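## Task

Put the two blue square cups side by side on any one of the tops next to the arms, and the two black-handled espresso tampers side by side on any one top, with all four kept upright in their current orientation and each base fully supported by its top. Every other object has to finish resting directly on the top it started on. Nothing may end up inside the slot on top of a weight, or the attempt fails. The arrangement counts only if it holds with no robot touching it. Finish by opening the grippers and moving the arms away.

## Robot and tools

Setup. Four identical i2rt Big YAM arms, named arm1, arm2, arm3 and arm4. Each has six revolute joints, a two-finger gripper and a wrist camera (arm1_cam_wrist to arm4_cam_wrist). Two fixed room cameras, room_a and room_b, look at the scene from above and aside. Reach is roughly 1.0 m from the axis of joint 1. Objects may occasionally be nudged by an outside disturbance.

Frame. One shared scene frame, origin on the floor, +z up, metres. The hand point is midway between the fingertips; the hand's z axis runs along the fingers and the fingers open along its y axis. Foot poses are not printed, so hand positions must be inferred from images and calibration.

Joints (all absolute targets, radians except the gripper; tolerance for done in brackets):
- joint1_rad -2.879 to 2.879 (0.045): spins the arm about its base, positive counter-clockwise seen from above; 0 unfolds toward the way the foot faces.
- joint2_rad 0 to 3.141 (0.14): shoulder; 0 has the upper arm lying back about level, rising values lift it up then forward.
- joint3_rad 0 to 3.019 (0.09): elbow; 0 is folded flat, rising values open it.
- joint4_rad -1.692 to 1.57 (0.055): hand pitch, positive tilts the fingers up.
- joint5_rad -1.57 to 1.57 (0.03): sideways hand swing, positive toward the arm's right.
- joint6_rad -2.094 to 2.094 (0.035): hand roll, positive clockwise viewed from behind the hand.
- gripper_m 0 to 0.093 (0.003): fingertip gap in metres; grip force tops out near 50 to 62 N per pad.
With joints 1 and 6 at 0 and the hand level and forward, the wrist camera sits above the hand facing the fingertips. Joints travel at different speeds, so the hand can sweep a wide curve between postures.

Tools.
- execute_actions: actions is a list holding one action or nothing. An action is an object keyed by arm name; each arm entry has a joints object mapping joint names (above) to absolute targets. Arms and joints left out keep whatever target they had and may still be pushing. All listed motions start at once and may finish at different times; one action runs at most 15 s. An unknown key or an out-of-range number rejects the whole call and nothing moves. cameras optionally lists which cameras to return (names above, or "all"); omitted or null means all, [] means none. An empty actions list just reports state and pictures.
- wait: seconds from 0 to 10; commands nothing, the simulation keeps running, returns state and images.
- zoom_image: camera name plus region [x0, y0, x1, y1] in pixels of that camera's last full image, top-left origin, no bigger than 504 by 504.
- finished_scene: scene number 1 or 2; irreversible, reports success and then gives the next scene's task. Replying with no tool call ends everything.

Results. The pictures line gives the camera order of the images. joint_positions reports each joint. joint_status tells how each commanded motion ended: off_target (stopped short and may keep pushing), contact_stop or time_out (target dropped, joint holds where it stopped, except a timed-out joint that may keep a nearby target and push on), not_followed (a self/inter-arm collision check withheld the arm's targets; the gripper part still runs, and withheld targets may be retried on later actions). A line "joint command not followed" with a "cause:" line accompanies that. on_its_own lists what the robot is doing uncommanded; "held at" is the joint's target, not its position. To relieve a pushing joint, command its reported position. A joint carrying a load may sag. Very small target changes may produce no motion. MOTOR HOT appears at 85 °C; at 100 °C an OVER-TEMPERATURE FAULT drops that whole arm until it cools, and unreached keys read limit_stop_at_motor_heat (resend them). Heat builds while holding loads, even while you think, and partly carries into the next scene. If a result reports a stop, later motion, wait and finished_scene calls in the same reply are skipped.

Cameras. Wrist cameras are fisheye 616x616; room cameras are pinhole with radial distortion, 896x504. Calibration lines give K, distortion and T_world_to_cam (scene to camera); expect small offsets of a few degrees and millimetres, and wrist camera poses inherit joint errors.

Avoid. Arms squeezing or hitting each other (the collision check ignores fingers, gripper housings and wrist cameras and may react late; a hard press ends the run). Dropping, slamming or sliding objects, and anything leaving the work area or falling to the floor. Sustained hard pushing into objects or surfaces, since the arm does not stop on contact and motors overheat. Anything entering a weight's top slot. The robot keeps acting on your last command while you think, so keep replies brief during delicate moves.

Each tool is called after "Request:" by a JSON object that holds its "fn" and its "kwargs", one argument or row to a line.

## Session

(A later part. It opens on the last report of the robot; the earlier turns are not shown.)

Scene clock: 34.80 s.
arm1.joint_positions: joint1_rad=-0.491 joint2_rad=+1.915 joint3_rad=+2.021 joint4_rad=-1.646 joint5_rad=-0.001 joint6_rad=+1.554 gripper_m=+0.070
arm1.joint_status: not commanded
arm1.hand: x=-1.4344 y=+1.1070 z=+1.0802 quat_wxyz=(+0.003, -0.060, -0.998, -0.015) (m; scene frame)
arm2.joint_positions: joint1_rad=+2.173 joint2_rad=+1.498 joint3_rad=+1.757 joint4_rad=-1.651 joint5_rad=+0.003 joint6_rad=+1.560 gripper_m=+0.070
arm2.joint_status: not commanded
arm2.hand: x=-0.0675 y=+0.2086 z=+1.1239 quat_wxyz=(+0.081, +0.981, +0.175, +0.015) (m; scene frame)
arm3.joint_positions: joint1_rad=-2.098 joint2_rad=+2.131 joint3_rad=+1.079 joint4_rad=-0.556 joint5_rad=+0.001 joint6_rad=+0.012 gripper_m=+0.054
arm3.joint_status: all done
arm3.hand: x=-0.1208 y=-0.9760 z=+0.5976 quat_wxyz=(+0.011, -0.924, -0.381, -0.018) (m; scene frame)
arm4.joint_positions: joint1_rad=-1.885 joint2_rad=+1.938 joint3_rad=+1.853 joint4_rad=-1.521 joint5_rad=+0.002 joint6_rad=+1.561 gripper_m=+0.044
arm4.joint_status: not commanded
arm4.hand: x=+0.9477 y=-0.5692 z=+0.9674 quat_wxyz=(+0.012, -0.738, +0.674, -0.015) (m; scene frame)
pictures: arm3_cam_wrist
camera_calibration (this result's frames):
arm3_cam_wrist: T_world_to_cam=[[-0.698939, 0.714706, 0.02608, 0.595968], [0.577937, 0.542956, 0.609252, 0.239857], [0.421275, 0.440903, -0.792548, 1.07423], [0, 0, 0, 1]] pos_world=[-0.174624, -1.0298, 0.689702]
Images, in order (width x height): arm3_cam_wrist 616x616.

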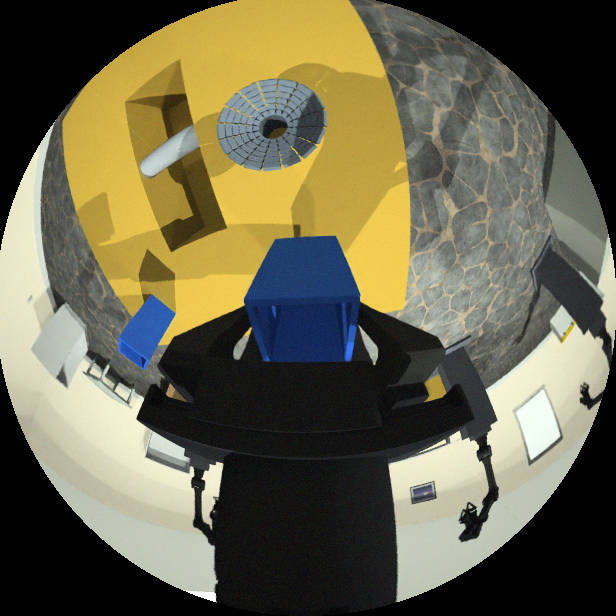

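Request:
{"fn": "execute_actions", "kwargs": {
  "actions": [
    {"arm3":{"joints":{"joint2_rad":2.23,"joint3_rad":1.17,"joint4_rad":-0.46}}}
  ],
  "cameras": ["arm3_cam_wrist"]
}}

Scene clock: 36.00 s.
arm1.joint_positions: joint1_rad=-0.491 joint2_rad=+1.915 joint3_rad=+2.021 joint4_rad=-1.646 joint5_rad=-0.001 joint6_rad=+1.554 gripper_m=+0.070
arm1.joint_status: not commanded
arm1.hand: x=-1.4344 y=+1.1070 z=+1.0802 quat_wxyz=(+0.003, -0.060, -0.998, -0.015) (m; scene frame)
arm2.joint_positions: joint1_rad=+2.173 joint2_rad=+1.498 joint3_rad=+1.757 joint4_rad=-1.651 joint5_rad=+0.003 joint6_rad=+1.560 gripper_m=+0.070
arm2.joint_status: not commanded
arm2.hand: x=-0.0675 y=+0.2086 z=+1.1239 quat_wxyz=(+0.081, +0.981, +0.175, +0.015) (m; scene frame)
arm3.joint_positions: joint1_rad=-2.097 joint2_rad=+2.228 joint3_rad=+1.153 joint4_rad=-0.472 joint5_rad=+0.000 joint6_rad=+0.012 gripper_m=+0.053
arm3.joint_status: all done
arm3.hand: x=-0.1441 y=-0.9997 z=+0.5664 quat_wxyz=(-0.001, -0.924, -0.381, +0.010) (m; scene frame)
arm4.joint_positions: joint1_rad=-1.885 joint2_rad=+1.938 joint3_rad=+1.853 joint4_rad=-1.521 joint5_rad=+0.002 joint6_rad=+1.561 gripper_m=+0.044
arm4.joint_status: not commanded
arm4.hand: x=+0.9477 y=-0.5692 z=+0.9674 quat_wxyz=(+0.012, -0.738, +0.674, -0.015) (m; scene frame)
pictures: arm3_cam_wrist
camera_calibration (this result's frames):
arm3_cam_wrist: T_world_to_cam=[[-0.698629, 0.715063, 0.0245245, 0.598794], [0.601921, 0.568866, 0.560431, 0.342152], [0.386792, 0.406295, -0.827838, 1.05022], [0, 0, 0, 1]] pos_world=[-0.193832, -1.04952, 0.662979]
Images, in order (width x height): arm3_cam_wrist 616x616.

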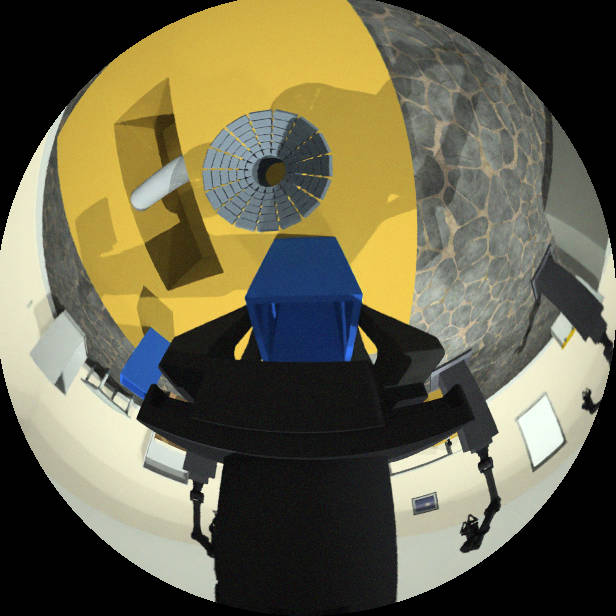

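Request:
{"fn": "execute_actions", "kwargs": {
  "actions": [
    {"arm3":{"joints":{"gripper_m":0.085}}}
  ],
  "cameras": []
}}

Request:
{"fn": "execute_actions", "kwargs": {
  "actions": [
    {"arm3":{"joints":{"joint2_rad":1.8,"joint4_rad":-0.93}}}
  ],
  "cameras": ["arm3_cam_wrist"]
}}

Request:
{"fn": "execute_actions", "kwargs": {
  "actions": [
    {"arm3":{"joints":{"joint1_rad":0.35,"joint2_rad":1.62,"joint3_rad":0.64,"joint4_rad":0.97,"gripper_m":0.093}}}
  ],
  "cameras": []
}}

Request:
{"fn": "execute_actions", "kwargs": {
  "actions": [
    {"arm3":{"joints":{"joint2_rad":2.055,"joint3_rad":1.26,"joint4_rad":0.82}}}
  ],
  "cameras": ["arm3_cam_wrist","arm4_cam_wrist"]
}}

Scene clock: 37.30 s.
arm1.joint_positions: joint1_rad=-0.491 joint2_rad=+1.915 joint3_rad=+2.021 joint4_rad=-1.646 joint5_rad=-0.001 joint6_rad=+1.554 gripper_m=+0.070
arm1.joint_status: not commanded
arm1.hand: x=-1.4344 y=+1.1070 z=+1.0802 quat_wxyz=(+0.002, -0.060, -0.998, -0.015) (m; scene frame)
arm2.joint_positions: joint1_rad=+2.173 joint2_rad=+1.498 joint3_rad=+1.757 joint4_rad=-1.651 joint5_rad=+0.003 joint6_rad=+1.560 gripper_m=+0.070
arm2.joint_status: not commanded
arm2.hand: x=-0.0675 y=+0.2086 z=+1.1239 quat_wxyz=(+0.081, +0.981, +0.175, +0.015) (m; scene frame)
arm3.joint_positions: joint1_rad=-2.097 joint2_rad=+2.228 joint3_rad=+1.153 joint4_rad=-0.472 joint5_rad=+0.000 joint6_rad=+0.011 gripper_m=+0.085
arm3.joint_status: all done
arm3.hand: x=-0.1441 y=-0.9997 z=+0.5664 quat_wxyz=(-0.001, -0.924, -0.381, +0.010) (m; scene frame)
arm4.joint_positions: joint1_rad=-1.885 joint2_rad=+1.938 joint3_rad=+1.853 joint4_rad=-1.521 joint5_rad=+0.002 joint6_rad=+1.561 gripper_m=+0.044
arm4.joint_status: not commanded
arm4.hand: x=+0.9477 y=-0.5692 z=+0.9674 quat_wxyz=(+0.012, -0.738, +0.674, -0.015) (m; scene frame)
pictures: none
No camera images: the call's "cameras" was empty. Leave "cameras" out to get every camera's image.

Scene clock: 38.63 s.
arm1.joint_positions: joint1_rad=-0.491 joint2_rad=+1.915 joint3_rad=+2.021 joint4_rad=-1.646 joint5_rad=-0.001 joint6_rad=+1.554 gripper_m=+0.070
arm1.joint_status: not commanded
arm1.hand: x=-1.4344 y=+1.1070 z=+1.0802 quat_wxyz=(+0.003, -0.060, -0.998, -0.015) (m; scene frame)
arm2.joint_positions: joint1_rad=+2.173 joint2_rad=+1.498 joint3_rad=+1.757 joint4_rad=-1.651 joint5_rad=+0.003 joint6_rad=+1.560 gripper_m=+0.070
arm2.joint_status: not commanded
arm2.hand: x=-0.0675 y=+0.2086 z=+1.1239 quat_wxyz=(+0.081, +0.981, +0.175, +0.015) (m; scene frame)
arm3.joint_positions: joint1_rad=-2.097 joint2_rad=+1.792 joint3_rad=+1.153 joint4_rad=-0.914 joint5_rad=+0.000 joint6_rad=+0.011 gripper_m=+0.085
arm3.joint_status: all done
arm3.hand: x=-0.1354 y=-0.9924 z=+0.7711 quat_wxyz=(+0.000, -0.924, -0.381, +0.007) (m; scene frame)
arm4.joint_positions: joint1_rad=-1.885 joint2_rad=+1.938 joint3_rad=+1.853 joint4_rad=-1.521 joint5_rad=+0.002 joint6_rad=+1.561 gripper_m=+0.044
arm4.joint_status: not commanded
arm4.hand: x=+0.9477 y=-0.5692 z=+0.9674 quat_wxyz=(+0.012, -0.738, +0.674, -0.015) (m; scene frame)
pictures: arm3_cam_wrist
camera_calibration (this result's frames):
arm3_cam_wrist: T_world_to_cam=[[-0.698975, 0.714721, 0.0246351, 0.594081], [0.599614, 0.566934, 0.564844, 0.212467], [0.38974, 0.409584, -0.82483, 1.21469], [0, 0, 0, 1]] pos_world=[-0.185563, -1.04257, 0.867266]
Images, in order (width x height): arm3_cam_wrist 616x616.

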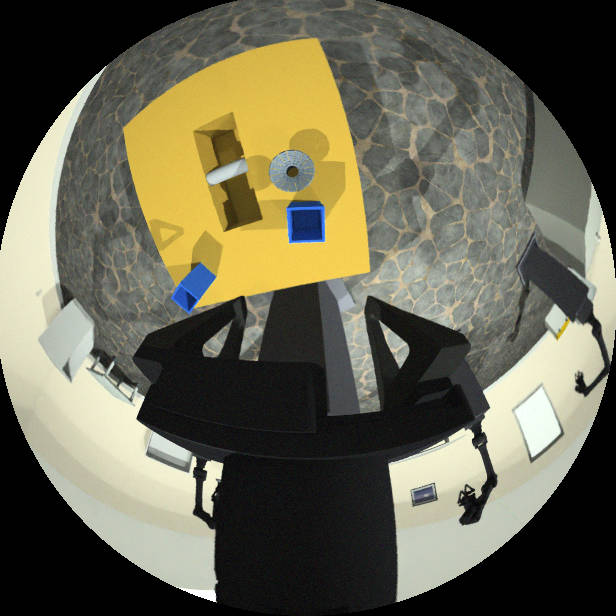

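Scene clock: 40.83 s.
arm1.joint_positions: joint1_rad=-0.491 joint2_rad=+1.915 joint3_rad=+2.021 joint4_rad=-1.646 joint5_rad=-0.001 joint6_rad=+1.554 gripper_m=+0.070
arm1.joint_status: not commanded
arm1.hand: x=-1.4344 y=+1.1070 z=+1.0802 quat_wxyz=(+0.003, -0.060, -0.998, -0.015) (m; scene frame)
arm2.joint_positions: joint1_rad=+2.173 joint2_rad=+1.498 joint3_rad=+1.757 joint4_rad=-1.651 joint5_rad=+0.003 joint6_rad=+1.560 gripper_m=+0.070
arm2.joint_status: not commanded
arm2.hand: x=-0.0675 y=+0.2086 z=+1.1239 quat_wxyz=(+0.081, +0.981, +0.175, +0.015) (m; scene frame)
arm3.joint_positions: joint1_rad=+0.356 joint2_rad=+1.624 joint3_rad=+0.644 joint4_rad=+0.941 joint5_rad=-0.001 joint6_rad=+0.010 gripper_m=+0.093
arm3.joint_status: all done
arm3.hand: x=+0.7683 y=-0.5910 z=+0.9398 quat_wxyz=(-0.692, +0.032, -0.720, -0.042) (m; scene frame)
arm4.joint_positions: joint1_rad=-1.885 joint2_rad=+1.938 joint3_rad=+1.853 joint4_rad=-1.521 joint5_rad=+0.002 joint6_rad=+1.561 gripper_m=+0.044
arm4.joint_status: not commanded
arm4.hand: x=+0.9477 y=-0.5692 z=+0.9674 quat_wxyz=(+0.012, -0.738, +0.674, -0.015) (m; scene frame)
pictures: none
No camera images: the call's "cameras" was empty. Leave "cameras" out to get every camera's image.

Scene clock: 42.17 s.
arm1.joint_positions: joint1_rad=-0.491 joint2_rad=+1.915 joint3_rad=+2.021 joint4_rad=-1.646 joint5_rad=-0.001 joint6_rad=+1.554 gripper_m=+0.070
arm1.joint_status: not commanded
arm1.hand: x=-1.4344 y=+1.1070 z=+1.0802 quat_wxyz=(+0.002, -0.060, -0.998, -0.015) (m; scene frame)
arm2.joint_positions: joint1_rad=+2.173 joint2_rad=+1.498 joint3_rad=+1.757 joint4_rad=-1.651 joint5_rad=+0.003 joint6_rad=+1.560 gripper_m=+0.070
arm2.joint_status: not commanded
arm2.hand: x=-0.0675 y=+0.2086 z=+1.1239 quat_wxyz=(+0.081, +0.981, +0.175, +0.015) (m; scene frame)
arm3.joint_positions: joint1_rad=+0.356 joint2_rad=+2.063 joint3_rad=+1.226 joint4_rad=+0.832 joint5_rad=-0.001 joint6_rad=+0.010 gripper_m=+0.093
arm3.joint_status: all done
arm3.hand: x=+0.9615 y=-0.5705 z=+0.9089 quat_wxyz=(-0.704, +0.031, -0.708, -0.043) (m; scene frame)
arm4.joint_positions: joint1_rad=-1.885 joint2_rad=+1.938 joint3_rad=+1.853 joint4_rad=-1.521 joint5_rad=+0.002 joint6_rad=+1.561 gripper_m=+0.044
arm4.joint_status: not commanded
arm4.hand: x=+0.9477 y=-0.5692 z=+0.9674 quat_wxyz=(+0.012, -0.738, +0.674, -0.015) (m; scene frame)
pictures: arm3_cam_wrist, arm4_cam_wrist
camera_calibration (this result's frames):
arm3_cam_wrist: T_world_to_cam=[[0.0854081, -0.996046, -0.024452, -0.629686], [-0.579743, -0.0297221, -0.814257, 1.28473], [0.81031, 0.08372, -0.57999, -0.0847446], [0, 0, 0, 1]] pos_world=[0.867261, -0.581917, 0.981548]
arm4_cam_wrist: T_world_to_cam=[[0.996025, 0.081677, 0.0355485, -0.930672], [0.0464711, -0.816911, 0.574889, -1.05489], [0.0759951, -0.570951, -0.817459, 0.518965], [0, 0, 0, 1]] pos_world=[0.936555, -0.489436, 1.06376]
Images, in order (width x height): arm3_cam_wrist 616x616, arm4_cam_wrist 616x616.

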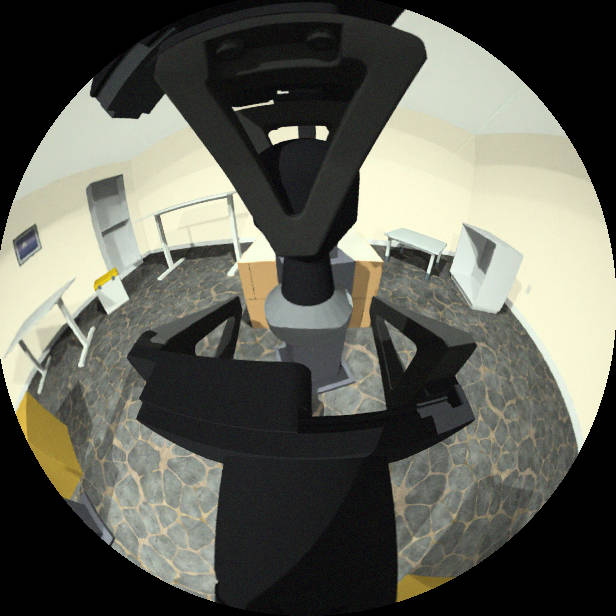

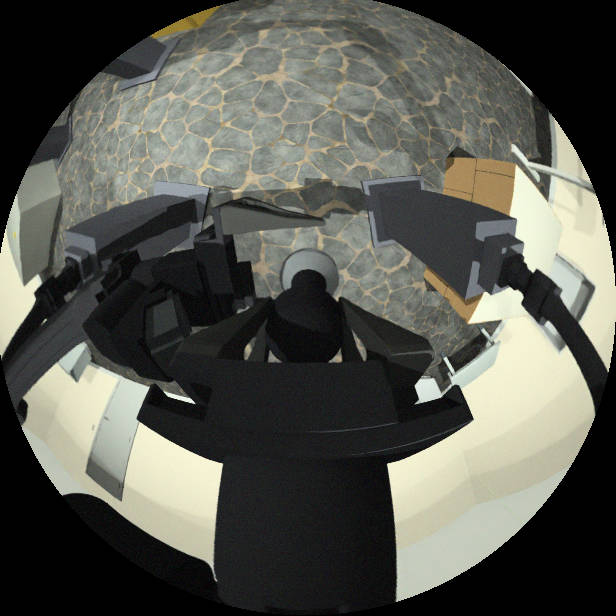

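Raise ~1.2 cm via wrist pitch, then close.

Request:
{"fn": "execute_actions", "kwargs": {
  "actions": [
    {"arm3":{"joints":{"joint4_rad":0.9}}}
  ],
  "cameras": []
}}

Request:
{"fn": "execute_actions", "kwargs": {
  "actions": [
    {"arm3":{"joints":{"gripper_m":0}}}
  ],
  "cameras": ["arm3_cam_wrist"]
}}

Scene clock: 43.27 s.
arm1.joint_positions: joint1_rad=-0.491 joint2_rad=+1.915 joint3_rad=+2.021 joint4_rad=-1.646 joint5_rad=-0.001 joint6_rad=+1.554 gripper_m=+0.070
arm1.joint_status: not commanded
arm1.hand: x=-1.4344 y=+1.1070 z=+1.0802 quat_wxyz=(+0.003, -0.060, -0.998, -0.015) (m; scene frame)
arm2.joint_positions: joint1_rad=+2.173 joint2_rad=+1.498 joint3_rad=+1.757 joint4_rad=-1.651 joint5_rad=+0.003 joint6_rad=+1.560 gripper_m=+0.070
arm2.joint_status: not commanded
arm2.hand: x=-0.0675 y=+0.2086 z=+1.1239 quat_wxyz=(+0.081, +0.981, +0.175, +0.015) (m; scene frame)
arm3.joint_positions: joint1_rad=+0.356 joint2_rad=+2.063 joint3_rad=+1.226 joint4_rad=+0.871 joint5_rad=-0.001 joint6_rad=+0.010 gripper_m=+0.093
arm3.joint_status: all done
arm3.hand: x=+0.9613 y=-0.5706 z=+0.9184 quat_wxyz=(-0.718, +0.031, -0.694, -0.044) (m; scene frame)
arm4.joint_positions: joint1_rad=-1.885 joint2_rad=+1.938 joint3_rad=+1.853 joint4_rad=-1.521 joint5_rad=+0.002 joint6_rad=+1.561 gripper_m=+0.044
arm4.joint_status: not commanded
arm4.hand: x=+0.9477 y=-0.5692 z=+0.9674 quat_wxyz=(+0.012, -0.738, +0.674, -0.015) (m; scene frame)
pictures: none
No camera images: the call's "cameras" was empty. Leave "cameras" out to get every camera's image.

Scene clock: 43.97 s.
arm1.joint_positions: joint1_rad=-0.491 joint2_rad=+1.915 joint3_rad=+2.021 joint4_rad=-1.646 joint5_rad=-0.001 joint6_rad=+1.554 gripper_m=+0.070
arm1.joint_status: not commanded
arm1.hand: x=-1.4344 y=+1.1070 z=+1.0802 quat_wxyz=(+0.003, -0.060, -0.998, -0.015) (m; scene frame)
arm2.joint_positions: joint1_rad=+2.173 joint2_rad=+1.498 joint3_rad=+1.757 joint4_rad=-1.651 joint5_rad=+0.003 joint6_rad=+1.560 gripper_m=+0.070
arm2.joint_status: not commanded
arm2.hand: x=-0.0675 y=+0.2086 z=+1.1239 quat_wxyz=(+0.081, +0.981, +0.175, +0.015) (m; scene frame)
arm3.joint_positions: joint1_rad=+0.355 joint2_rad=+2.063 joint3_rad=+1.226 joint4_rad=+0.871 joint5_rad=+0.001 joint6_rad=+0.006 gripper_m=+0.051
arm3.joint_status: gripper_m off_target (ended at +0.051, target +0.000)
arm3.hand: x=+0.9614 y=-0.5711 z=+0.9184 quat_wxyz=(-0.718, +0.032, -0.694, -0.042) (m; scene frame)
arm4.joint_positions: joint1_rad=-1.885 joint2_rad=+1.938 joint3_rad=+1.853 joint4_rad=-1.521 joint5_rad=+0.003 joint6_rad=+1.561 gripper_m=+0.044
arm4.joint_status: not commanded
arm4.hand: x=+0.9477 y=-0.5691 z=+0.9674 quat_wxyz=(+0.012, -0.738, +0.674, -0.015) (m; scene frame)
pictures: arm3_cam_wrist
camera_calibration (this result's frames):
arm3_cam_wrist: T_world_to_cam=[[0.084453, -0.996206, -0.0210299, -0.632323], [-0.547823, -0.0287914, -0.836099, 1.28228], [0.832321, 0.0821317, -0.548176, -0.130432], [0, 0, 0, 1]] pos_world=[0.864425, -0.582293, 0.987315]
Images, in order (width x height): arm3_cam_wrist 616x616.

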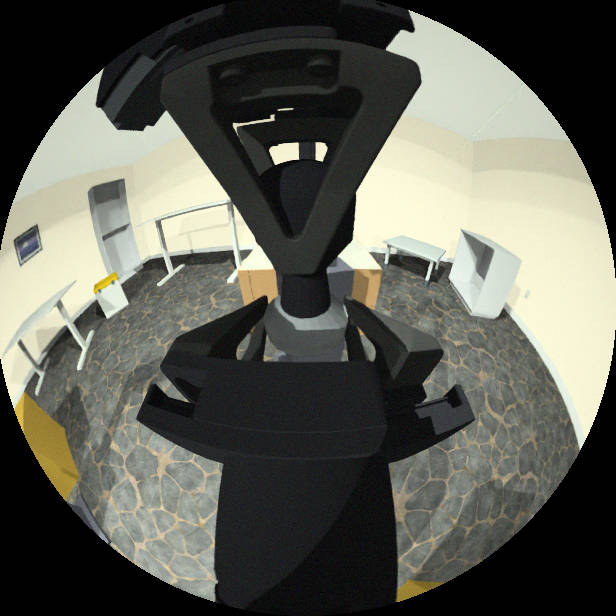

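Request:
{"fn": "execute_actions", "kwargs": {
  "actions": [
    {"arm4":{"joints":{"gripper_m":0.062}}}
  ],
  "cameras": []
}}

Request:
{"fn": "execute_actions", "kwargs": {
  "actions": [
    {"arm4":{"joints":{"joint3_rad":2.1,"joint4_rad":-1.68}}}
  ],
  "cameras": []
}}

Request:
{"fn": "execute_actions", "kwargs": {
  "actions": [
    {"arm4":{"joints":{"joint1_rad":-0.5}},"arm3":{"joints":{"joint1_rad":2.11}}}
  ],
  "cameras": []
}}

Request:
{"fn": "execute_actions", "kwargs": {
  "actions": [
    {"arm2":{"joints":{"joint1_rad":2.152,"joint2_rad":1.95,"joint3_rad":2.16}}}
  ],
  "cameras": ["arm3_cam_wrist","arm2_cam_wrist"]
}}

Scene clock: 45.27 s.
arm1.joint_positions: joint1_rad=-0.491 joint2_rad=+1.915 joint3_rad=+2.021 joint4_rad=-1.646 joint5_rad=-0.001 joint6_rad=+1.554 gripper_m=+0.070
arm1.joint_status: not commanded
arm1.hand: x=-1.4344 y=+1.1070 z=+1.0802 quat_wxyz=(+0.003, -0.060, -0.998, -0.015) (m; scene frame)
arm2.joint_positions: joint1_rad=+2.173 joint2_rad=+1.498 joint3_rad=+1.757 joint4_rad=-1.651 joint5_rad=+0.003 joint6_rad=+1.560 gripper_m=+0.070
arm2.joint_status: not commanded
arm2.hand: x=-0.0675 y=+0.2086 z=+1.1239 quat_wxyz=(+0.081, +0.981, +0.175, +0.015) (m; scene frame)
arm3.joint_positions: joint1_rad=+0.355 joint2_rad=+2.070 joint3_rad=+1.226 joint4_rad=+0.871 joint5_rad=+0.001 joint6_rad=+0.006 gripper_m=+0.051
arm3.joint_status: not commanded
arm3.hand: x=+0.9615 y=-0.5710 z=+0.9139 quat_wxyz=(-0.716, +0.032, -0.696, -0.042) (m; scene frame)
arm4.joint_positions: joint1_rad=-1.885 joint2_rad=+1.928 joint3_rad=+1.853 joint4_rad=-1.522 joint5_rad=+0.003 joint6_rad=+1.562 gripper_m=+0.062
arm4.joint_status: all done
arm4.hand: x=+0.9485 y=-0.5690 z=+0.9731 quat_wxyz=(+0.009, -0.738, +0.674, -0.012) (m; scene frame)
pictures: none
No camera images: the call's "cameras" was empty. Leave "cameras" out to get every camera's image.

Scene clock: 46.43 s.
arm1.joint_positions: joint1_rad=-0.491 joint2_rad=+1.915 joint3_rad=+2.021 joint4_rad=-1.646 joint5_rad=-0.001 joint6_rad=+1.554 gripper_m=+0.070
arm1.joint_status: not commanded
arm1.hand: x=-1.4344 y=+1.1070 z=+1.0802 quat_wxyz=(+0.002, -0.060, -0.998, -0.015) (m; scene frame)
arm2.joint_positions: joint1_rad=+2.173 joint2_rad=+1.498 joint3_rad=+1.757 joint4_rad=-1.651 joint5_rad=+0.003 joint6_rad=+1.560 gripper_m=+0.070
arm2.joint_status: not commanded
arm2.hand: x=-0.0675 y=+0.2086 z=+1.1239 quat_wxyz=(+0.081, +0.981, +0.175, +0.015) (m; scene frame)
arm3.joint_positions: joint1_rad=+0.355 joint2_rad=+2.070 joint3_rad=+1.226 joint4_rad=+0.871 joint5_rad=+0.001 joint6_rad=+0.006 gripper_m=+0.051
arm3.joint_status: not commanded
arm3.hand: x=+0.9615 y=-0.5710 z=+0.9136 quat_wxyz=(-0.716, +0.032, -0.697, -0.042) (m; scene frame)
arm4.joint_positions: joint1_rad=-1.885 joint2_rad=+1.906 joint3_rad=+2.048 joint4_rad=-1.672 joint5_rad=+0.002 joint6_rad=+1.562 gripper_m=+0.062
arm4.joint_status: all done
arm4.hand: x=+0.9418 y=-0.5689 z=+1.0600 quat_wxyz=(-0.015, -0.738, +0.674, +0.011) (m; scene frame)
pictures: none
No camera images: the call's "cameras" was empty. Leave "cameras" out to get every camera's image.

Scene clock: 48.63 s.
arm1.joint_positions: joint1_rad=-0.491 joint2_rad=+1.915 joint3_rad=+2.021 joint4_rad=-1.646 joint5_rad=-0.001 joint6_rad=+1.554 gripper_m=+0.070
arm1.joint_status: not commanded
arm1.hand: x=-1.4344 y=+1.1070 z=+1.0802 quat_wxyz=(+0.003, -0.060, -0.998, -0.015) (m; scene frame)
arm2.joint_positions: joint1_rad=+2.173 joint2_rad=+1.498 joint3_rad=+1.757 joint4_rad=-1.651 joint5_rad=+0.003 joint6_rad=+1.560 gripper_m=+0.070
arm2.joint_status: not commanded
arm2.hand: x=-0.0675 y=+0.2086 z=+1.1239 quat_wxyz=(+0.081, +0.981, +0.175, +0.015) (m; scene frame)
arm3.joint_positions: joint1_rad=+2.111 joint2_rad=+2.075 joint3_rad=+1.226 joint4_rad=+0.871 joint5_rad=-0.002 joint6_rad=+0.006 gripper_m=+0.051
arm3.joint_status: all done
arm3.hand: x=-0.0147 y=+0.0810 z=+0.9143 quat_wxyz=(-0.427, +0.558, -0.417, -0.576) (m; scene frame)
arm4.joint_positions: joint1_rad=-0.497 joint2_rad=+1.906 joint3_rad=+2.048 joint4_rad=-1.672 joint5_rad=-0.002 joint6_rad=+1.562 gripper_m=+0.062
arm4.joint_status: all done
arm4.hand: x=+1.4780 y=-1.1167 z=+1.0666 quat_wxyz=(-0.024, -0.999, +0.046, -0.003) (m; scene frame)
pictures: none
No camera images: the call's "cameras" was empty. Leave "cameras" out to get every camera's image.

Scene clock: 49.97 s.
arm1.joint_positions: joint1_rad=-0.491 joint2_rad=+1.915 joint3_rad=+2.021 joint4_rad=-1.646 joint5_rad=-0.001 joint6_rad=+1.554 gripper_m=+0.070
arm1.joint_status: not commanded
arm1.hand: x=-1.4344 y=+1.1070 z=+1.0802 quat_wxyz=(+0.003, -0.060, -0.998, -0.015) (m; scene frame)
arm2.joint_positions: joint1_rad=+2.164 joint2_rad=+1.970 joint3_rad=+2.116 joint4_rad=-1.657 joint5_rad=+0.003 joint6_rad=+1.561 gripper_m=+0.070
arm2.joint_status: all done
arm2.hand: x=-0.0230 y=+0.0679 z=+1.0159 quat_wxyz=(+0.022, +0.985, +0.171, +0.005) (m; scene frame)
arm3.joint_positions: joint1_rad=+2.111 joint2_rad=+2.075 joint3_rad=+1.226 joint4_rad=+0.871 joint5_rad=-0.002 joint6_rad=+0.006 gripper_m=+0.051
arm3.joint_status: not commanded
arm3.hand: x=-0.0147 y=+0.0810 z=+0.9143 quat_wxyz=(-0.427, +0.558, -0.417, -0.576) (m; scene frame)
arm4.joint_positions: joint1_rad=-0.497 joint2_rad=+1.906 joint3_rad=+2.048 joint4_rad=-1.672 joint5_rad=-0.002 joint6_rad=+1.562 gripper_m=+0.062
arm4.joint_status: not commanded
arm4.hand: x=+1.4780 y=-1.1167 z=+1.0666 quat_wxyz=(-0.024, -0.999, +0.046, -0.003) (m; scene frame)
pictures: arm2_cam_wrist, arm3_cam_wrist
camera_calibration (this result's frames):
arm2_cam_wrist: T_world_to_cam=[[-0.331487, 0.942326, -0.0462433, -0.0211023], [0.75195, 0.293485, 0.590285, -0.598882], [0.569813, 0.160899, -0.805869, 0.944823], [0, 0, 0, 1]] pos_world=[-0.0950378, 0.0436269, 1.11394]
arm3_cam_wrist: T_world_to_cam=[[0.96308, 0.268918, -0.0126222, 0.00236361], [0.13858, -0.535406, -0.833148, 0.811295], [-0.230806, 0.80064, -0.552906, 0.556716], [0, 0, 0, 1]] pos_world=[0.0137875, -0.0119916, 0.98377]
Images, in order (width x height): arm2_cam_wrist 616x616, arm3_cam_wrist 616x616.

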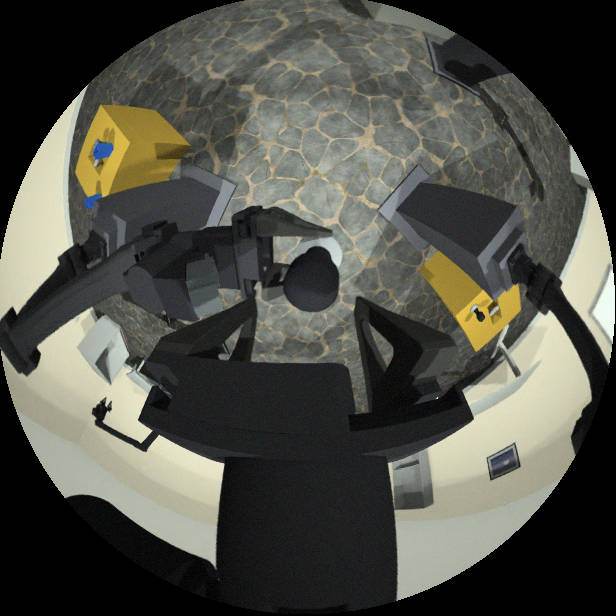

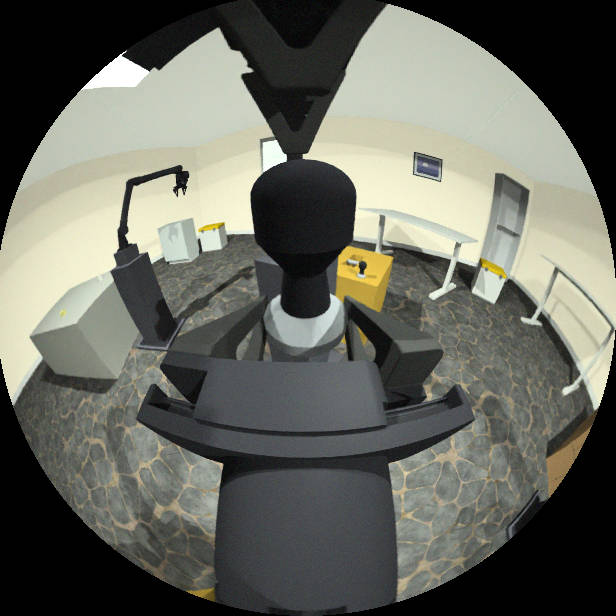

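Request:
{"fn": "execute_actions", "kwargs": {
  "actions": [
    {"arm2":{"joints":{"joint3_rad":1.98,"joint4_rad":-1.535}}}
  ],
  "cameras": ["arm3_cam_wrist","arm2_cam_wrist"]
}}

Scene clock: 51.37 s.
arm1.joint_positions: joint1_rad=-0.491 joint2_rad=+1.915 joint3_rad=+2.021 joint4_rad=-1.646 joint5_rad=-0.001 joint6_rad=+1.554 gripper_m=+0.070
arm1.joint_status: not commanded
arm1.hand: x=-1.4344 y=+1.1070 z=+1.0802 quat_wxyz=(+0.003, -0.060, -0.998, -0.015) (m; scene frame)
arm2.joint_positions: joint1_rad=+2.164 joint2_rad=+1.959 joint3_rad=+1.967 joint4_rad=-1.546 joint5_rad=+0.003 joint6_rad=+1.561 gripper_m=+0.070
arm2.joint_status: all done
arm2.hand: x=-0.0249 y=+0.0743 z=+0.9662 quat_wxyz=(+0.010, +0.985, +0.171, +0.003) (m; scene frame)
arm3.joint_positions: joint1_rad=+2.111 joint2_rad=+2.075 joint3_rad=+1.226 joint4_rad=+0.871 joint5_rad=-0.002 joint6_rad=+0.006 gripper_m=+0.051
arm3.joint_status: not commanded
arm3.hand: x=-0.0147 y=+0.0810 z=+0.9143 quat_wxyz=(-0.427, +0.558, -0.417, -0.576) (m; scene frame)
arm4.joint_positions: joint1_rad=-0.497 joint2_rad=+1.906 joint3_rad=+2.048 joint4_rad=-1.672 joint5_rad=-0.002 joint6_rad=+1.562 gripper_m=+0.062
arm4.joint_status: not commanded
arm4.hand: x=+1.4780 y=-1.1167 z=+1.0666 quat_wxyz=(-0.024, -0.999, +0.046, -0.003) (m; scene frame)
pictures: arm2_cam_wrist, arm3_cam_wrist
camera_calibration (this result's frames):
arm2_cam_wrist: T_world_to_cam=[[-0.331902, 0.943078, -0.0210817, -0.0544637], [0.75677, 0.279543, 0.590894, -0.569419], [0.563152, 0.180165, -0.806474, 0.903814], [0, 0, 0, 1]] pos_world=[-0.0961422, 0.0477049, 1.06422]
arm3_cam_wrist: T_world_to_cam=[[0.96308, 0.268918, -0.0126222, 0.00236361], [0.13858, -0.535406, -0.833148, 0.811295], [-0.230806, 0.80064, -0.552906, 0.556716], [0, 0, 0, 1]] pos_world=[0.0137875, -0.0119916, 0.98377]
Images, in order (width x height): arm2_cam_wrist 616x616, arm3_cam_wrist 616x616.

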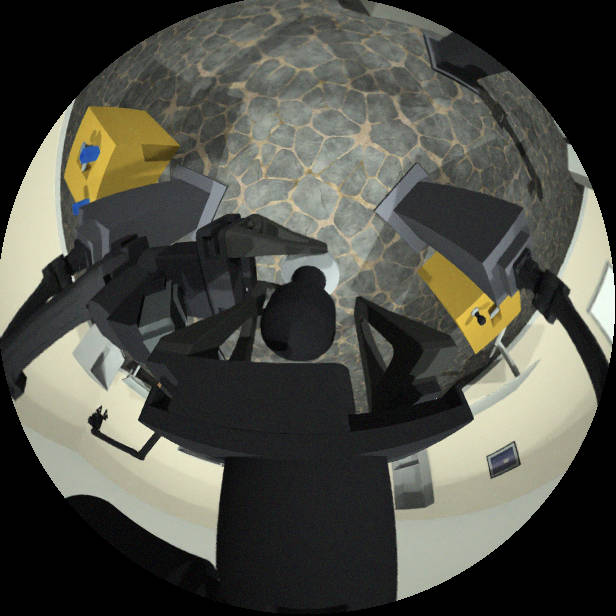

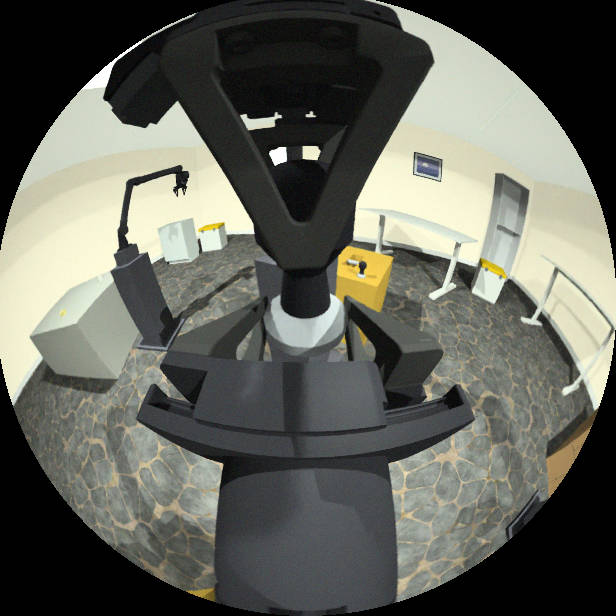

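Request:
{"fn": "execute_actions", "kwargs": {
  "actions": [
    {"arm2":{"joints":{"gripper_m":0}}}
  ],
  "cameras": []
}}

Request:
{"fn": "execute_actions", "kwargs": {
  "actions": [
    {"arm3":{"joints":{"gripper_m":0.093}}}
  ],
  "cameras": []
}}

Request:
{"fn": "execute_actions", "kwargs": {
  "actions": [
    {"arm3":{"joints":{"joint2_rad":1.65,"joint3_rad":0.64,"joint4_rad":0.95}},"arm2":{"joints":{"joint2_rad":1.6,"joint3_rad":1.55,"joint4_rad":-1.51}}}
  ],
  "cameras": []
}}

Request:
{"fn": "execute_actions", "kwargs": {
  "actions": [
    {"arm2":{"joints":{"joint1_rad":-1.91,"joint6_rad":0}}}
  ],
  "cameras": []
}}

Request:
{"fn": "execute_actions", "kwargs": {
  "actions": [
    {"arm2":{"joints":{"joint2_rad":2.22,"joint3_rad":1.56,"joint4_rad":-0.84}}}
  ],
  "cameras": ["arm2_cam_wrist"]
}}

Scene clock: 54.80 s.
arm1.joint_positions: joint1_rad=-0.491 joint2_rad=+1.915 joint3_rad=+2.021 joint4_rad=-1.646 joint5_rad=-0.001 joint6_rad=+1.554 gripper_m=+0.070
arm1.joint_status: not commanded
arm1.hand: x=-1.4344 y=+1.1070 z=+1.0802 quat_wxyz=(+0.003, -0.060, -0.998, -0.015) (m; scene frame)
arm2.joint_positions: joint1_rad=+2.164 joint2_rad=+1.959 joint3_rad=+1.967 joint4_rad=-1.543 joint5_rad=+0.003 joint6_rad=+1.561 gripper_m=+0.045
arm2.joint_status: gripper_m off_target (ended at +0.045, target +0.000)
arm2.hand: x=-0.0247 y=+0.0737 z=+0.9662 quat_wxyz=(+0.011, +0.985, +0.170, +0.003) (m; scene frame)
arm3.joint_positions: joint1_rad=+2.111 joint2_rad=+2.075 joint3_rad=+1.226 joint4_rad=+0.871 joint5_rad=-0.002 joint6_rad=+0.006 gripper_m=+0.051
arm3.joint_status: not commanded
arm3.hand: x=-0.0147 y=+0.0810 z=+0.9143 quat_wxyz=(-0.427, +0.558, -0.417, -0.576) (m; scene frame)
arm4.joint_positions: joint1_rad=-0.497 joint2_rad=+1.906 joint3_rad=+2.048 joint4_rad=-1.672 joint5_rad=-0.002 joint6_rad=+1.562 gripper_m=+0.062
arm4.joint_status: not commanded
arm4.hand: x=+1.4780 y=-1.1167 z=+1.0666 quat_wxyz=(-0.024, -0.999, +0.046, -0.003) (m; scene frame)
pictures: none
No camera images: the call's "cameras" was empty. Leave "cameras" out to get every camera's image.

Scene clock: 55.50 s.
arm1.joint_positions: joint1_rad=-0.491 joint2_rad=+1.915 joint3_rad=+2.021 joint4_rad=-1.646 joint5_rad=-0.001 joint6_rad=+1.554 gripper_m=+0.070
arm1.joint_status: not commanded
arm1.hand: x=-1.4344 y=+1.1070 z=+1.0802 quat_wxyz=(+0.002, -0.060, -0.998, -0.015) (m; scene frame)
arm2.joint_positions: joint1_rad=+2.164 joint2_rad=+1.959 joint3_rad=+1.964 joint4_rad=-1.543 joint5_rad=+0.003 joint6_rad=+1.561 gripper_m=+0.045
arm2.joint_status: not commanded
arm2.hand: x=-0.0250 y=+0.0745 z=+0.9648 quat_wxyz=(+0.009, +0.985, +0.170, +0.003) (m; scene frame)
arm3.joint_positions: joint1_rad=+2.111 joint2_rad=+2.074 joint3_rad=+1.226 joint4_rad=+0.873 joint5_rad=-0.002 joint6_rad=+0.006 gripper_m=+0.093
arm3.joint_status: all done
arm3.hand: x=-0.0146 y=+0.0809 z=+0.9160 quat_wxyz=(-0.428, +0.557, -0.416, -0.577) (m; scene frame)
arm4.joint_positions: joint1_rad=-0.497 joint2_rad=+1.906 joint3_rad=+2.048 joint4_rad=-1.672 joint5_rad=-0.002 joint6_rad=+1.562 gripper_m=+0.062
arm4.joint_status: not commanded
arm4.hand: x=+1.4780 y=-1.1167 z=+1.0666 quat_wxyz=(-0.024, -0.999, +0.046, -0.003) (m; scene frame)
pictures: none
No camera images: the call's "cameras" was empty. Leave "cameras" out to get every camera's image.

Scene clock: 56.80 s.
arm1.joint_positions: joint1_rad=-0.491 joint2_rad=+1.915 joint3_rad=+2.021 joint4_rad=-1.646 joint5_rad=-0.001 joint6_rad=+1.554 gripper_m=+0.070
arm1.joint_status: not commanded
arm1.hand: x=-1.4344 y=+1.1070 z=+1.0802 quat_wxyz=(+0.003, -0.060, -0.998, -0.015) (m; scene frame)
arm2.joint_positions: joint1_rad=+2.164 joint2_rad=+1.596 joint3_rad=+1.531 joint4_rad=-1.510 joint5_rad=+0.003 joint6_rad=+1.561 gripper_m=+0.045
arm2.joint_status: all done
arm2.hand: x=-0.0703 y=+0.2051 z=+0.9917 quat_wxyz=(-0.009, +0.985, +0.171, +0.000) (m; scene frame)
arm3.joint_positions: joint1_rad=+2.111 joint2_rad=+1.648 joint3_rad=+0.636 joint4_rad=+0.933 joint5_rad=-0.002 joint6_rad=+0.006 gripper_m=+0.093
arm3.joint_status: all done
arm3.hand: x=+0.0414 y=-0.1072 z=+0.9246 quat_wxyz=(-0.405, +0.587, -0.439, -0.547) (m; scene frame)
arm4.joint_positions: joint1_rad=-0.497 joint2_rad=+1.906 joint3_rad=+2.048 joint4_rad=-1.672 joint5_rad=-0.002 joint6_rad=+1.562 gripper_m=+0.062
arm4.joint_status: not commanded
arm4.hand: x=+1.4780 y=-1.1167 z=+1.0666 quat_wxyz=(-0.024, -0.999, +0.046, -0.003) (m; scene frame)
pictures: none
No camera images: the call's "cameras" was empty. Leave "cameras" out to get every camera's image.

Scene clock: 59.87 s.
arm1.joint_positions: joint1_rad=-0.491 joint2_rad=+1.915 joint3_rad=+2.021 joint4_rad=-1.646 joint5_rad=-0.001 joint6_rad=+1.554 gripper_m=+0.070
arm1.joint_status: not commanded
arm1.hand: x=-1.4344 y=+1.1070 z=+1.0802 quat_wxyz=(+0.002, -0.060, -0.998, -0.015) (m; scene frame)
arm2.joint_positions: joint1_rad=-1.915 joint2_rad=+1.608 joint3_rad=+1.531 joint4_rad=-1.505 joint5_rad=+0.003 joint6_rad=+0.010 gripper_m=+0.045
arm2.joint_status: all done
arm2.hand: x=+0.0482 y=+1.0545 z=+0.9994 quat_wxyz=(+0.000, +0.460, -0.888, -0.003) (m; scene frame)
arm3.joint_positions: joint1_rad=+2.111 joint2_rad=+1.648 joint3_rad=+0.636 joint4_rad=+0.933 joint5_rad=-0.002 joint6_rad=+0.006 gripper_m=+0.093
arm3.joint_status: not commanded
arm3.hand: x=+0.0414 y=-0.1072 z=+0.9246 quat_wxyz=(-0.405, +0.587, -0.439, -0.547) (m; scene frame)
arm4.joint_positions: joint1_rad=-0.497 joint2_rad=+1.906 joint3_rad=+2.048 joint4_rad=-1.672 joint5_rad=-0.002 joint6_rad=+1.562 gripper_m=+0.062
arm4.joint_status: not commanded
arm4.hand: x=+1.4780 y=-1.1167 z=+1.0666 quat_wxyz=(-0.024, -0.999, +0.046, -0.003) (m; scene frame)
pictures: none
No camera images: the call's "cameras" was empty. Leave "cameras" out to get every camera's image.

Scene clock: 61.23 s.
arm1.joint_positions: joint1_rad=-0.491 joint2_rad=+1.915 joint3_rad=+2.021 joint4_rad=-1.646 joint5_rad=-0.001 joint6_rad=+1.554 gripper_m=+0.070
arm1.joint_status: not commanded
arm1.hand: x=-1.4344 y=+1.1070 z=+1.0802 quat_wxyz=(+0.003, -0.060, -0.998, -0.015) (m; scene frame)
arm2.joint_positions: joint1_rad=-1.915 joint2_rad=+2.260 joint3_rad=+1.523 joint4_rad=-0.848 joint5_rad=+0.003 joint6_rad=+0.010 gripper_m=+0.045
arm2.joint_status: all done
arm2.hand: x=+0.1124 y=+1.1524 z=+0.6465 quat_wxyz=(+0.002, +0.460, -0.888, -0.002) (m; scene frame)
arm3.joint_positions: joint1_rad=+2.111 joint2_rad=+1.648 joint3_rad=+0.636 joint4_rad=+0.933 joint5_rad=-0.002 joint6_rad=+0.006 gripper_m=+0.093
arm3.joint_status: not commanded
arm3.hand: x=+0.0414 y=-0.1072 z=+0.9246 quat_wxyz=(-0.405, +0.587, -0.439, -0.547) (m; scene frame)
arm4.joint_positions: joint1_rad=-0.497 joint2_rad=+1.906 joint3_rad=+2.048 joint4_rad=-1.672 joint5_rad=-0.002 joint6_rad=+1.562 gripper_m=+0.062
arm4.joint_status: not commanded
arm4.hand: x=+1.4780 y=-1.1167 z=+1.0666 quat_wxyz=(-0.024, -0.999, +0.046, -0.003) (m; scene frame)
pictures: arm2_cam_wrist
camera_calibration (this result's frames):
arm2_cam_wrist: T_world_to_cam=[[0.814655, -0.579907, -0.00665422, 0.584583], [-0.46508, -0.660114, 0.589873, 0.435023], [-0.346464, -0.477448, -0.807469, 1.23515], [0, 0, 0, 1]] pos_world=[0.154021, 1.21589, 0.744626]
Images, in order (width x height): arm2_cam_wrist 616x616.

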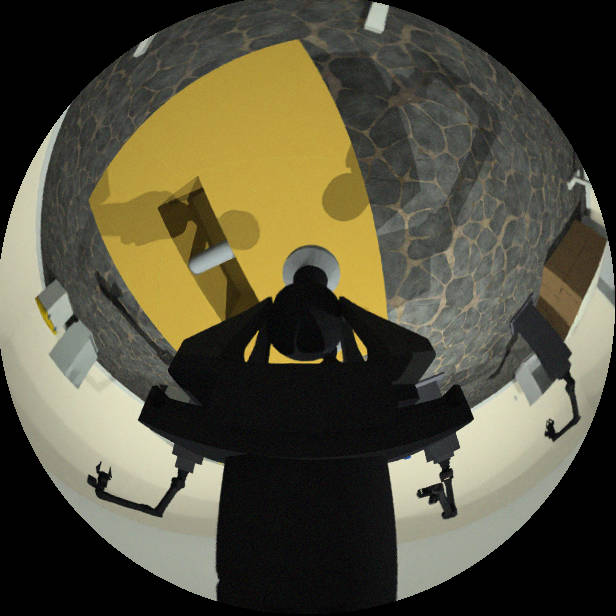

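Request:
{"fn": "execute_actions", "kwargs": {
  "actions": [
    {"arm2":{"joints":{"joint2_rad":2.37,"joint4_rad":-0.715}}}
  ],
  "cameras": ["arm2_cam_wrist"]
}}

Scene clock: 62.90 s.
arm1.joint_positions: joint1_rad=-0.491 joint2_rad=+1.915 joint3_rad=+2.021 joint4_rad=-1.646 joint5_rad=-0.001 joint6_rad=+1.554 gripper_m=+0.070
arm1.joint_status: not commanded
arm1.hand: x=-1.4344 y=+1.1070 z=+1.0802 quat_wxyz=(+0.003, -0.060, -0.998, -0.015) (m; scene frame)
arm2.joint_positions: joint1_rad=-1.915 joint2_rad=+2.387 joint3_rad=+1.531 joint4_rad=-0.722 joint5_rad=+0.003 joint6_rad=+0.010 gripper_m=+0.045
arm2.joint_status: all done
arm2.hand: x=+0.1115 y=+1.1521 z=+0.5756 quat_wxyz=(-0.001, +0.460, -0.888, -0.004) (m; scene frame)
arm3.joint_positions: joint1_rad=+2.111 joint2_rad=+1.648 joint3_rad=+0.636 joint4_rad=+0.933 joint5_rad=-0.002 joint6_rad=+0.006 gripper_m=+0.093
arm3.joint_status: not commanded
arm3.hand: x=+0.0414 y=-0.1072 z=+0.9246 quat_wxyz=(-0.405, +0.587, -0.439, -0.547) (m; scene frame)
arm4.joint_positions: joint1_rad=-0.497 joint2_rad=+1.906 joint3_rad=+2.048 joint4_rad=-1.672 joint5_rad=-0.002 joint6_rad=+1.562 gripper_m=+0.062
arm4.joint_status: not commanded
arm4.hand: x=+1.4780 y=-1.1167 z=+1.0666 quat_wxyz=(-0.024, -0.999, +0.046, -0.003) (m; scene frame)
pictures: arm2_cam_wrist
camera_calibration (this result's frames):
arm2_cam_wrist: T_world_to_cam=[[0.814871, -0.579603, -0.00675813, 0.584352], [-0.467283, -0.663767, 0.584004, 0.484086], [-0.342976, -0.472729, -0.811723, 1.17415], [0, 0, 0, 1]] pos_world=[0.152741, 1.21507, 0.674329]
Images, in order (width x height): arm2_cam_wrist 616x616.

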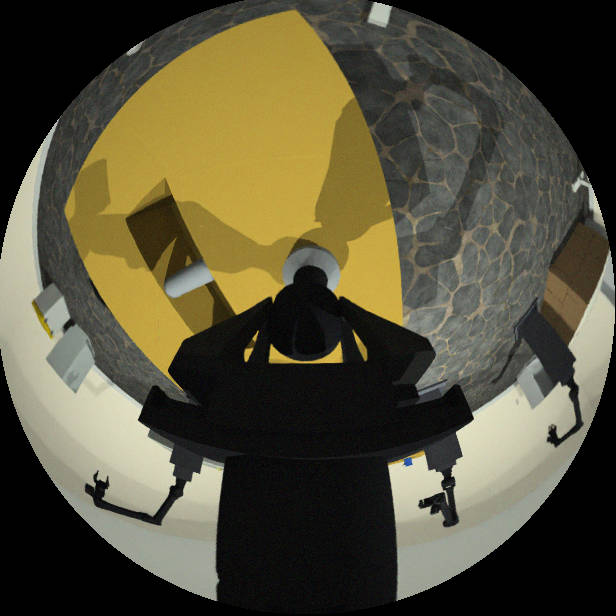

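About 1.2 cm left.

Request:
{"fn": "execute_actions", "kwargs": {
  "actions": [
    {"arm2":{"joints":{"joint3_rad":1.49,"joint4_rad":-0.68}}}
  ],
  "cameras": ["arm2_cam_wrist"]
}}

Request:
{"fn": "execute_actions", "kwargs": {
  "actions": [
    {"arm2":{"joints":{"gripper_m":0.08}}}
  ],
  "cameras": []
}}

Request:
{"fn": "execute_actions", "kwargs": {
  "actions": [
    {"arm2":{"joints":{"joint2_rad":1.95,"joint4_rad":-1.1}}}
  ],
  "cameras": ["arm2_cam_wrist","room_b"]
}}

Scene clock: 64.03 s.
arm1.joint_positions: joint1_rad=-0.491 joint2_rad=+1.915 joint3_rad=+2.021 joint4_rad=-1.646 joint5_rad=-0.001 joint6_rad=+1.554 gripper_m=+0.070
arm1.joint_status: not commanded
arm1.hand: x=-1.4344 y=+1.1070 z=+1.0802 quat_wxyz=(+0.002, -0.060, -0.998, -0.015) (m; scene frame)
arm2.joint_positions: joint1_rad=-1.915 joint2_rad=+2.385 joint3_rad=+1.493 joint4_rad=-0.687 joint5_rad=+0.004 joint6_rad=+0.010 gripper_m=+0.045
arm2.joint_status: all done
arm2.hand: x=+0.1054 y=+1.1430 z=+0.5674 quat_wxyz=(-0.001, +0.460, -0.888, -0.003) (m; scene frame)
arm3.joint_positions: joint1_rad=+2.111 joint2_rad=+1.648 joint3_rad=+0.636 joint4_rad=+0.933 joint5_rad=-0.002 joint6_rad=+0.006 gripper_m=+0.093
arm3.joint_status: not commanded
arm3.hand: x=+0.0414 y=-0.1072 z=+0.9246 quat_wxyz=(-0.405, +0.587, -0.439, -0.547) (m; scene frame)
arm4.joint_positions: joint1_rad=-0.497 joint2_rad=+1.906 joint3_rad=+2.048 joint4_rad=-1.672 joint5_rad=-0.002 joint6_rad=+1.562 gripper_m=+0.062
arm4.joint_status: not commanded
arm4.hand: x=+1.4780 y=-1.1167 z=+1.0666 quat_wxyz=(-0.024, -0.999, +0.046, -0.003) (m; scene frame)
pictures: arm2_cam_wrist
camera_calibration (this result's frames):
arm2_cam_wrist: T_world_to_cam=[[0.814873, -0.579612, -0.00560842, 0.583366], [-0.467708, -0.663203, 0.584304, 0.479194], [-0.342389, -0.473511, -0.811515, 1.16181], [0, 0, 0, 1]] pos_world=[0.146544, 1.20606, 0.666103]
Images, in order (width x height): arm2_cam_wrist 616x616.

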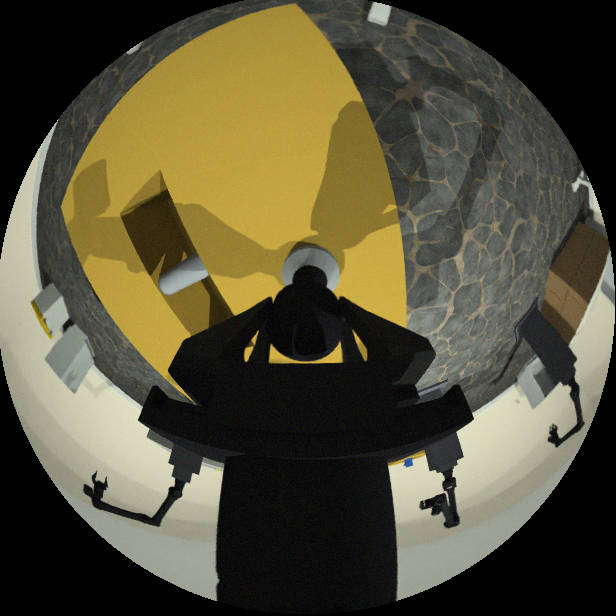

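Scene clock: 64.70 s.
arm1.joint_positions: joint1_rad=-0.491 joint2_rad=+1.915 joint3_rad=+2.021 joint4_rad=-1.646 joint5_rad=-0.001 joint6_rad=+1.554 gripper_m=+0.070
arm1.joint_status: not commanded
arm1.hand: x=-1.4344 y=+1.1070 z=+1.0802 quat_wxyz=(+0.002, -0.060, -0.998, -0.015) (m; scene frame)
arm2.joint_positions: joint1_rad=-1.915 joint2_rad=+2.385 joint3_rad=+1.490 joint4_rad=-0.687 joint5_rad=+0.003 joint6_rad=+0.009 gripper_m=+0.080
arm2.joint_status: all done
arm2.hand: x=+0.1046 y=+1.1421 z=+0.5669 quat_wxyz=(+0.000, +0.461, -0.888, -0.003) (m; scene frame)
arm3.joint_positions: joint1_rad=+2.111 joint2_rad=+1.648 joint3_rad=+0.636 joint4_rad=+0.933 joint5_rad=-0.002 joint6_rad=+0.006 gripper_m=+0.093
arm3.joint_status: not commanded
arm3.hand: x=+0.0414 y=-0.1072 z=+0.9246 quat_wxyz=(-0.405, +0.587, -0.439, -0.547) (m; scene frame)
arm4.joint_positions: joint1_rad=-0.497 joint2_rad=+1.906 joint3_rad=+2.048 joint4_rad=-1.672 joint5_rad=-0.002 joint6_rad=+1.562 gripper_m=+0.062
arm4.joint_status: not commanded
arm4.hand: x=+1.4780 y=-1.1167 z=+1.0666 quat_wxyz=(-0.024, -0.999, +0.046, -0.003) (m; scene frame)
pictures: none
No camera images: the call's "cameras" was empty. Leave "cameras" out to get every camera's image.

Scene clock: 66.03 s.
arm1.joint_positions: joint1_rad=-0.491 joint2_rad=+1.915 joint3_rad=+2.021 joint4_rad=-1.646 joint5_rad=-0.001 joint6_rad=+1.554 gripper_m=+0.070
arm1.joint_status: not commanded
arm1.hand: x=-1.4344 y=+1.1070 z=+1.0802 quat_wxyz=(+0.003, -0.060, -0.998, -0.015) (m; scene frame)
arm2.joint_positions: joint1_rad=-1.915 joint2_rad=+1.926 joint3_rad=+1.480 joint4_rad=-1.091 joint5_rad=+0.003 joint6_rad=+0.009 gripper_m=+0.080
arm2.joint_status: all done
arm2.hand: x=+0.0987 y=+1.1300 z=+0.8208 quat_wxyz=(-0.020, +0.460, -0.887, -0.013) (m; scene frame)
arm3.joint_positions: joint1_rad=+2.111 joint2_rad=+1.648 joint3_rad=+0.636 joint4_rad=+0.933 joint5_rad=-0.002 joint6_rad=+0.006 gripper_m=+0.093
arm3.joint_status: not commanded
arm3.hand: x=+0.0414 y=-0.1072 z=+0.9246 quat_wxyz=(-0.405, +0.587, -0.439, -0.547) (m; scene frame)
arm4.joint_positions: joint1_rad=-0.497 joint2_rad=+1.906 joint3_rad=+2.048 joint4_rad=-1.672 joint5_rad=-0.002 joint6_rad=+1.562 gripper_m=+0.062
arm4.joint_status: not commanded
arm4.hand: x=+1.4780 y=-1.1167 z=+1.0666 quat_wxyz=(-0.024, -0.999, +0.046, -0.003) (m; scene frame)
pictures: arm2_cam_wrist, room_b
camera_calibration (this result's frames):
arm2_cam_wrist: T_world_to_cam=[[0.815049, -0.579354, -0.00657676, 0.583112], [-0.481134, -0.683107, 0.549432, 0.371815], [-0.322808, -0.444649, -0.835513, 1.34409], [0, 0, 0, 1]] pos_world=[0.13751, 1.18947, 0.922551]
Images, in order (width x height): arm2_cam_wrist 616x616, room_b 896x504.

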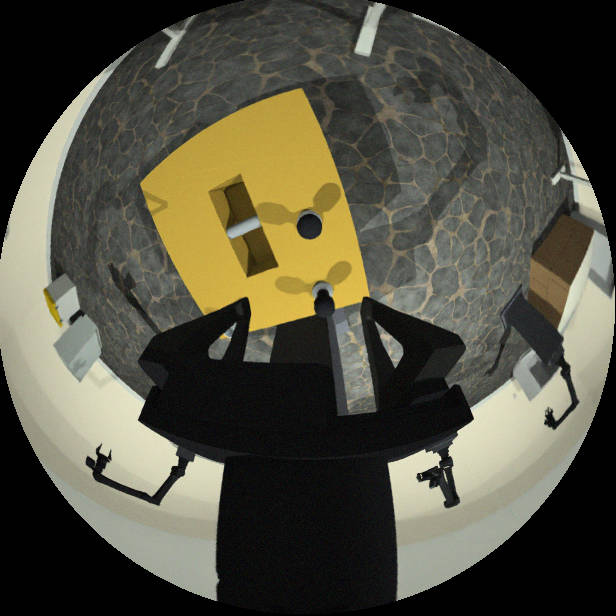

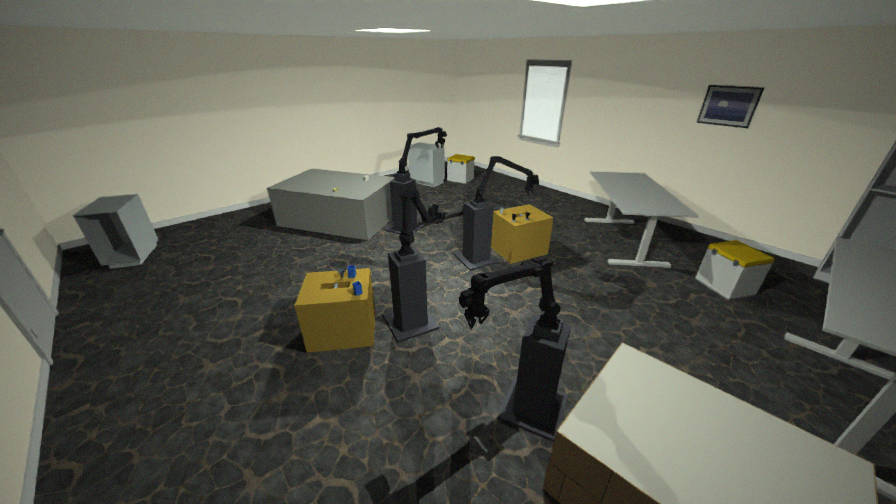

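Request:
{"fn": "finished_scene", "kwargs": {
  "scene": 2
}}

The scene is finished: the task was done.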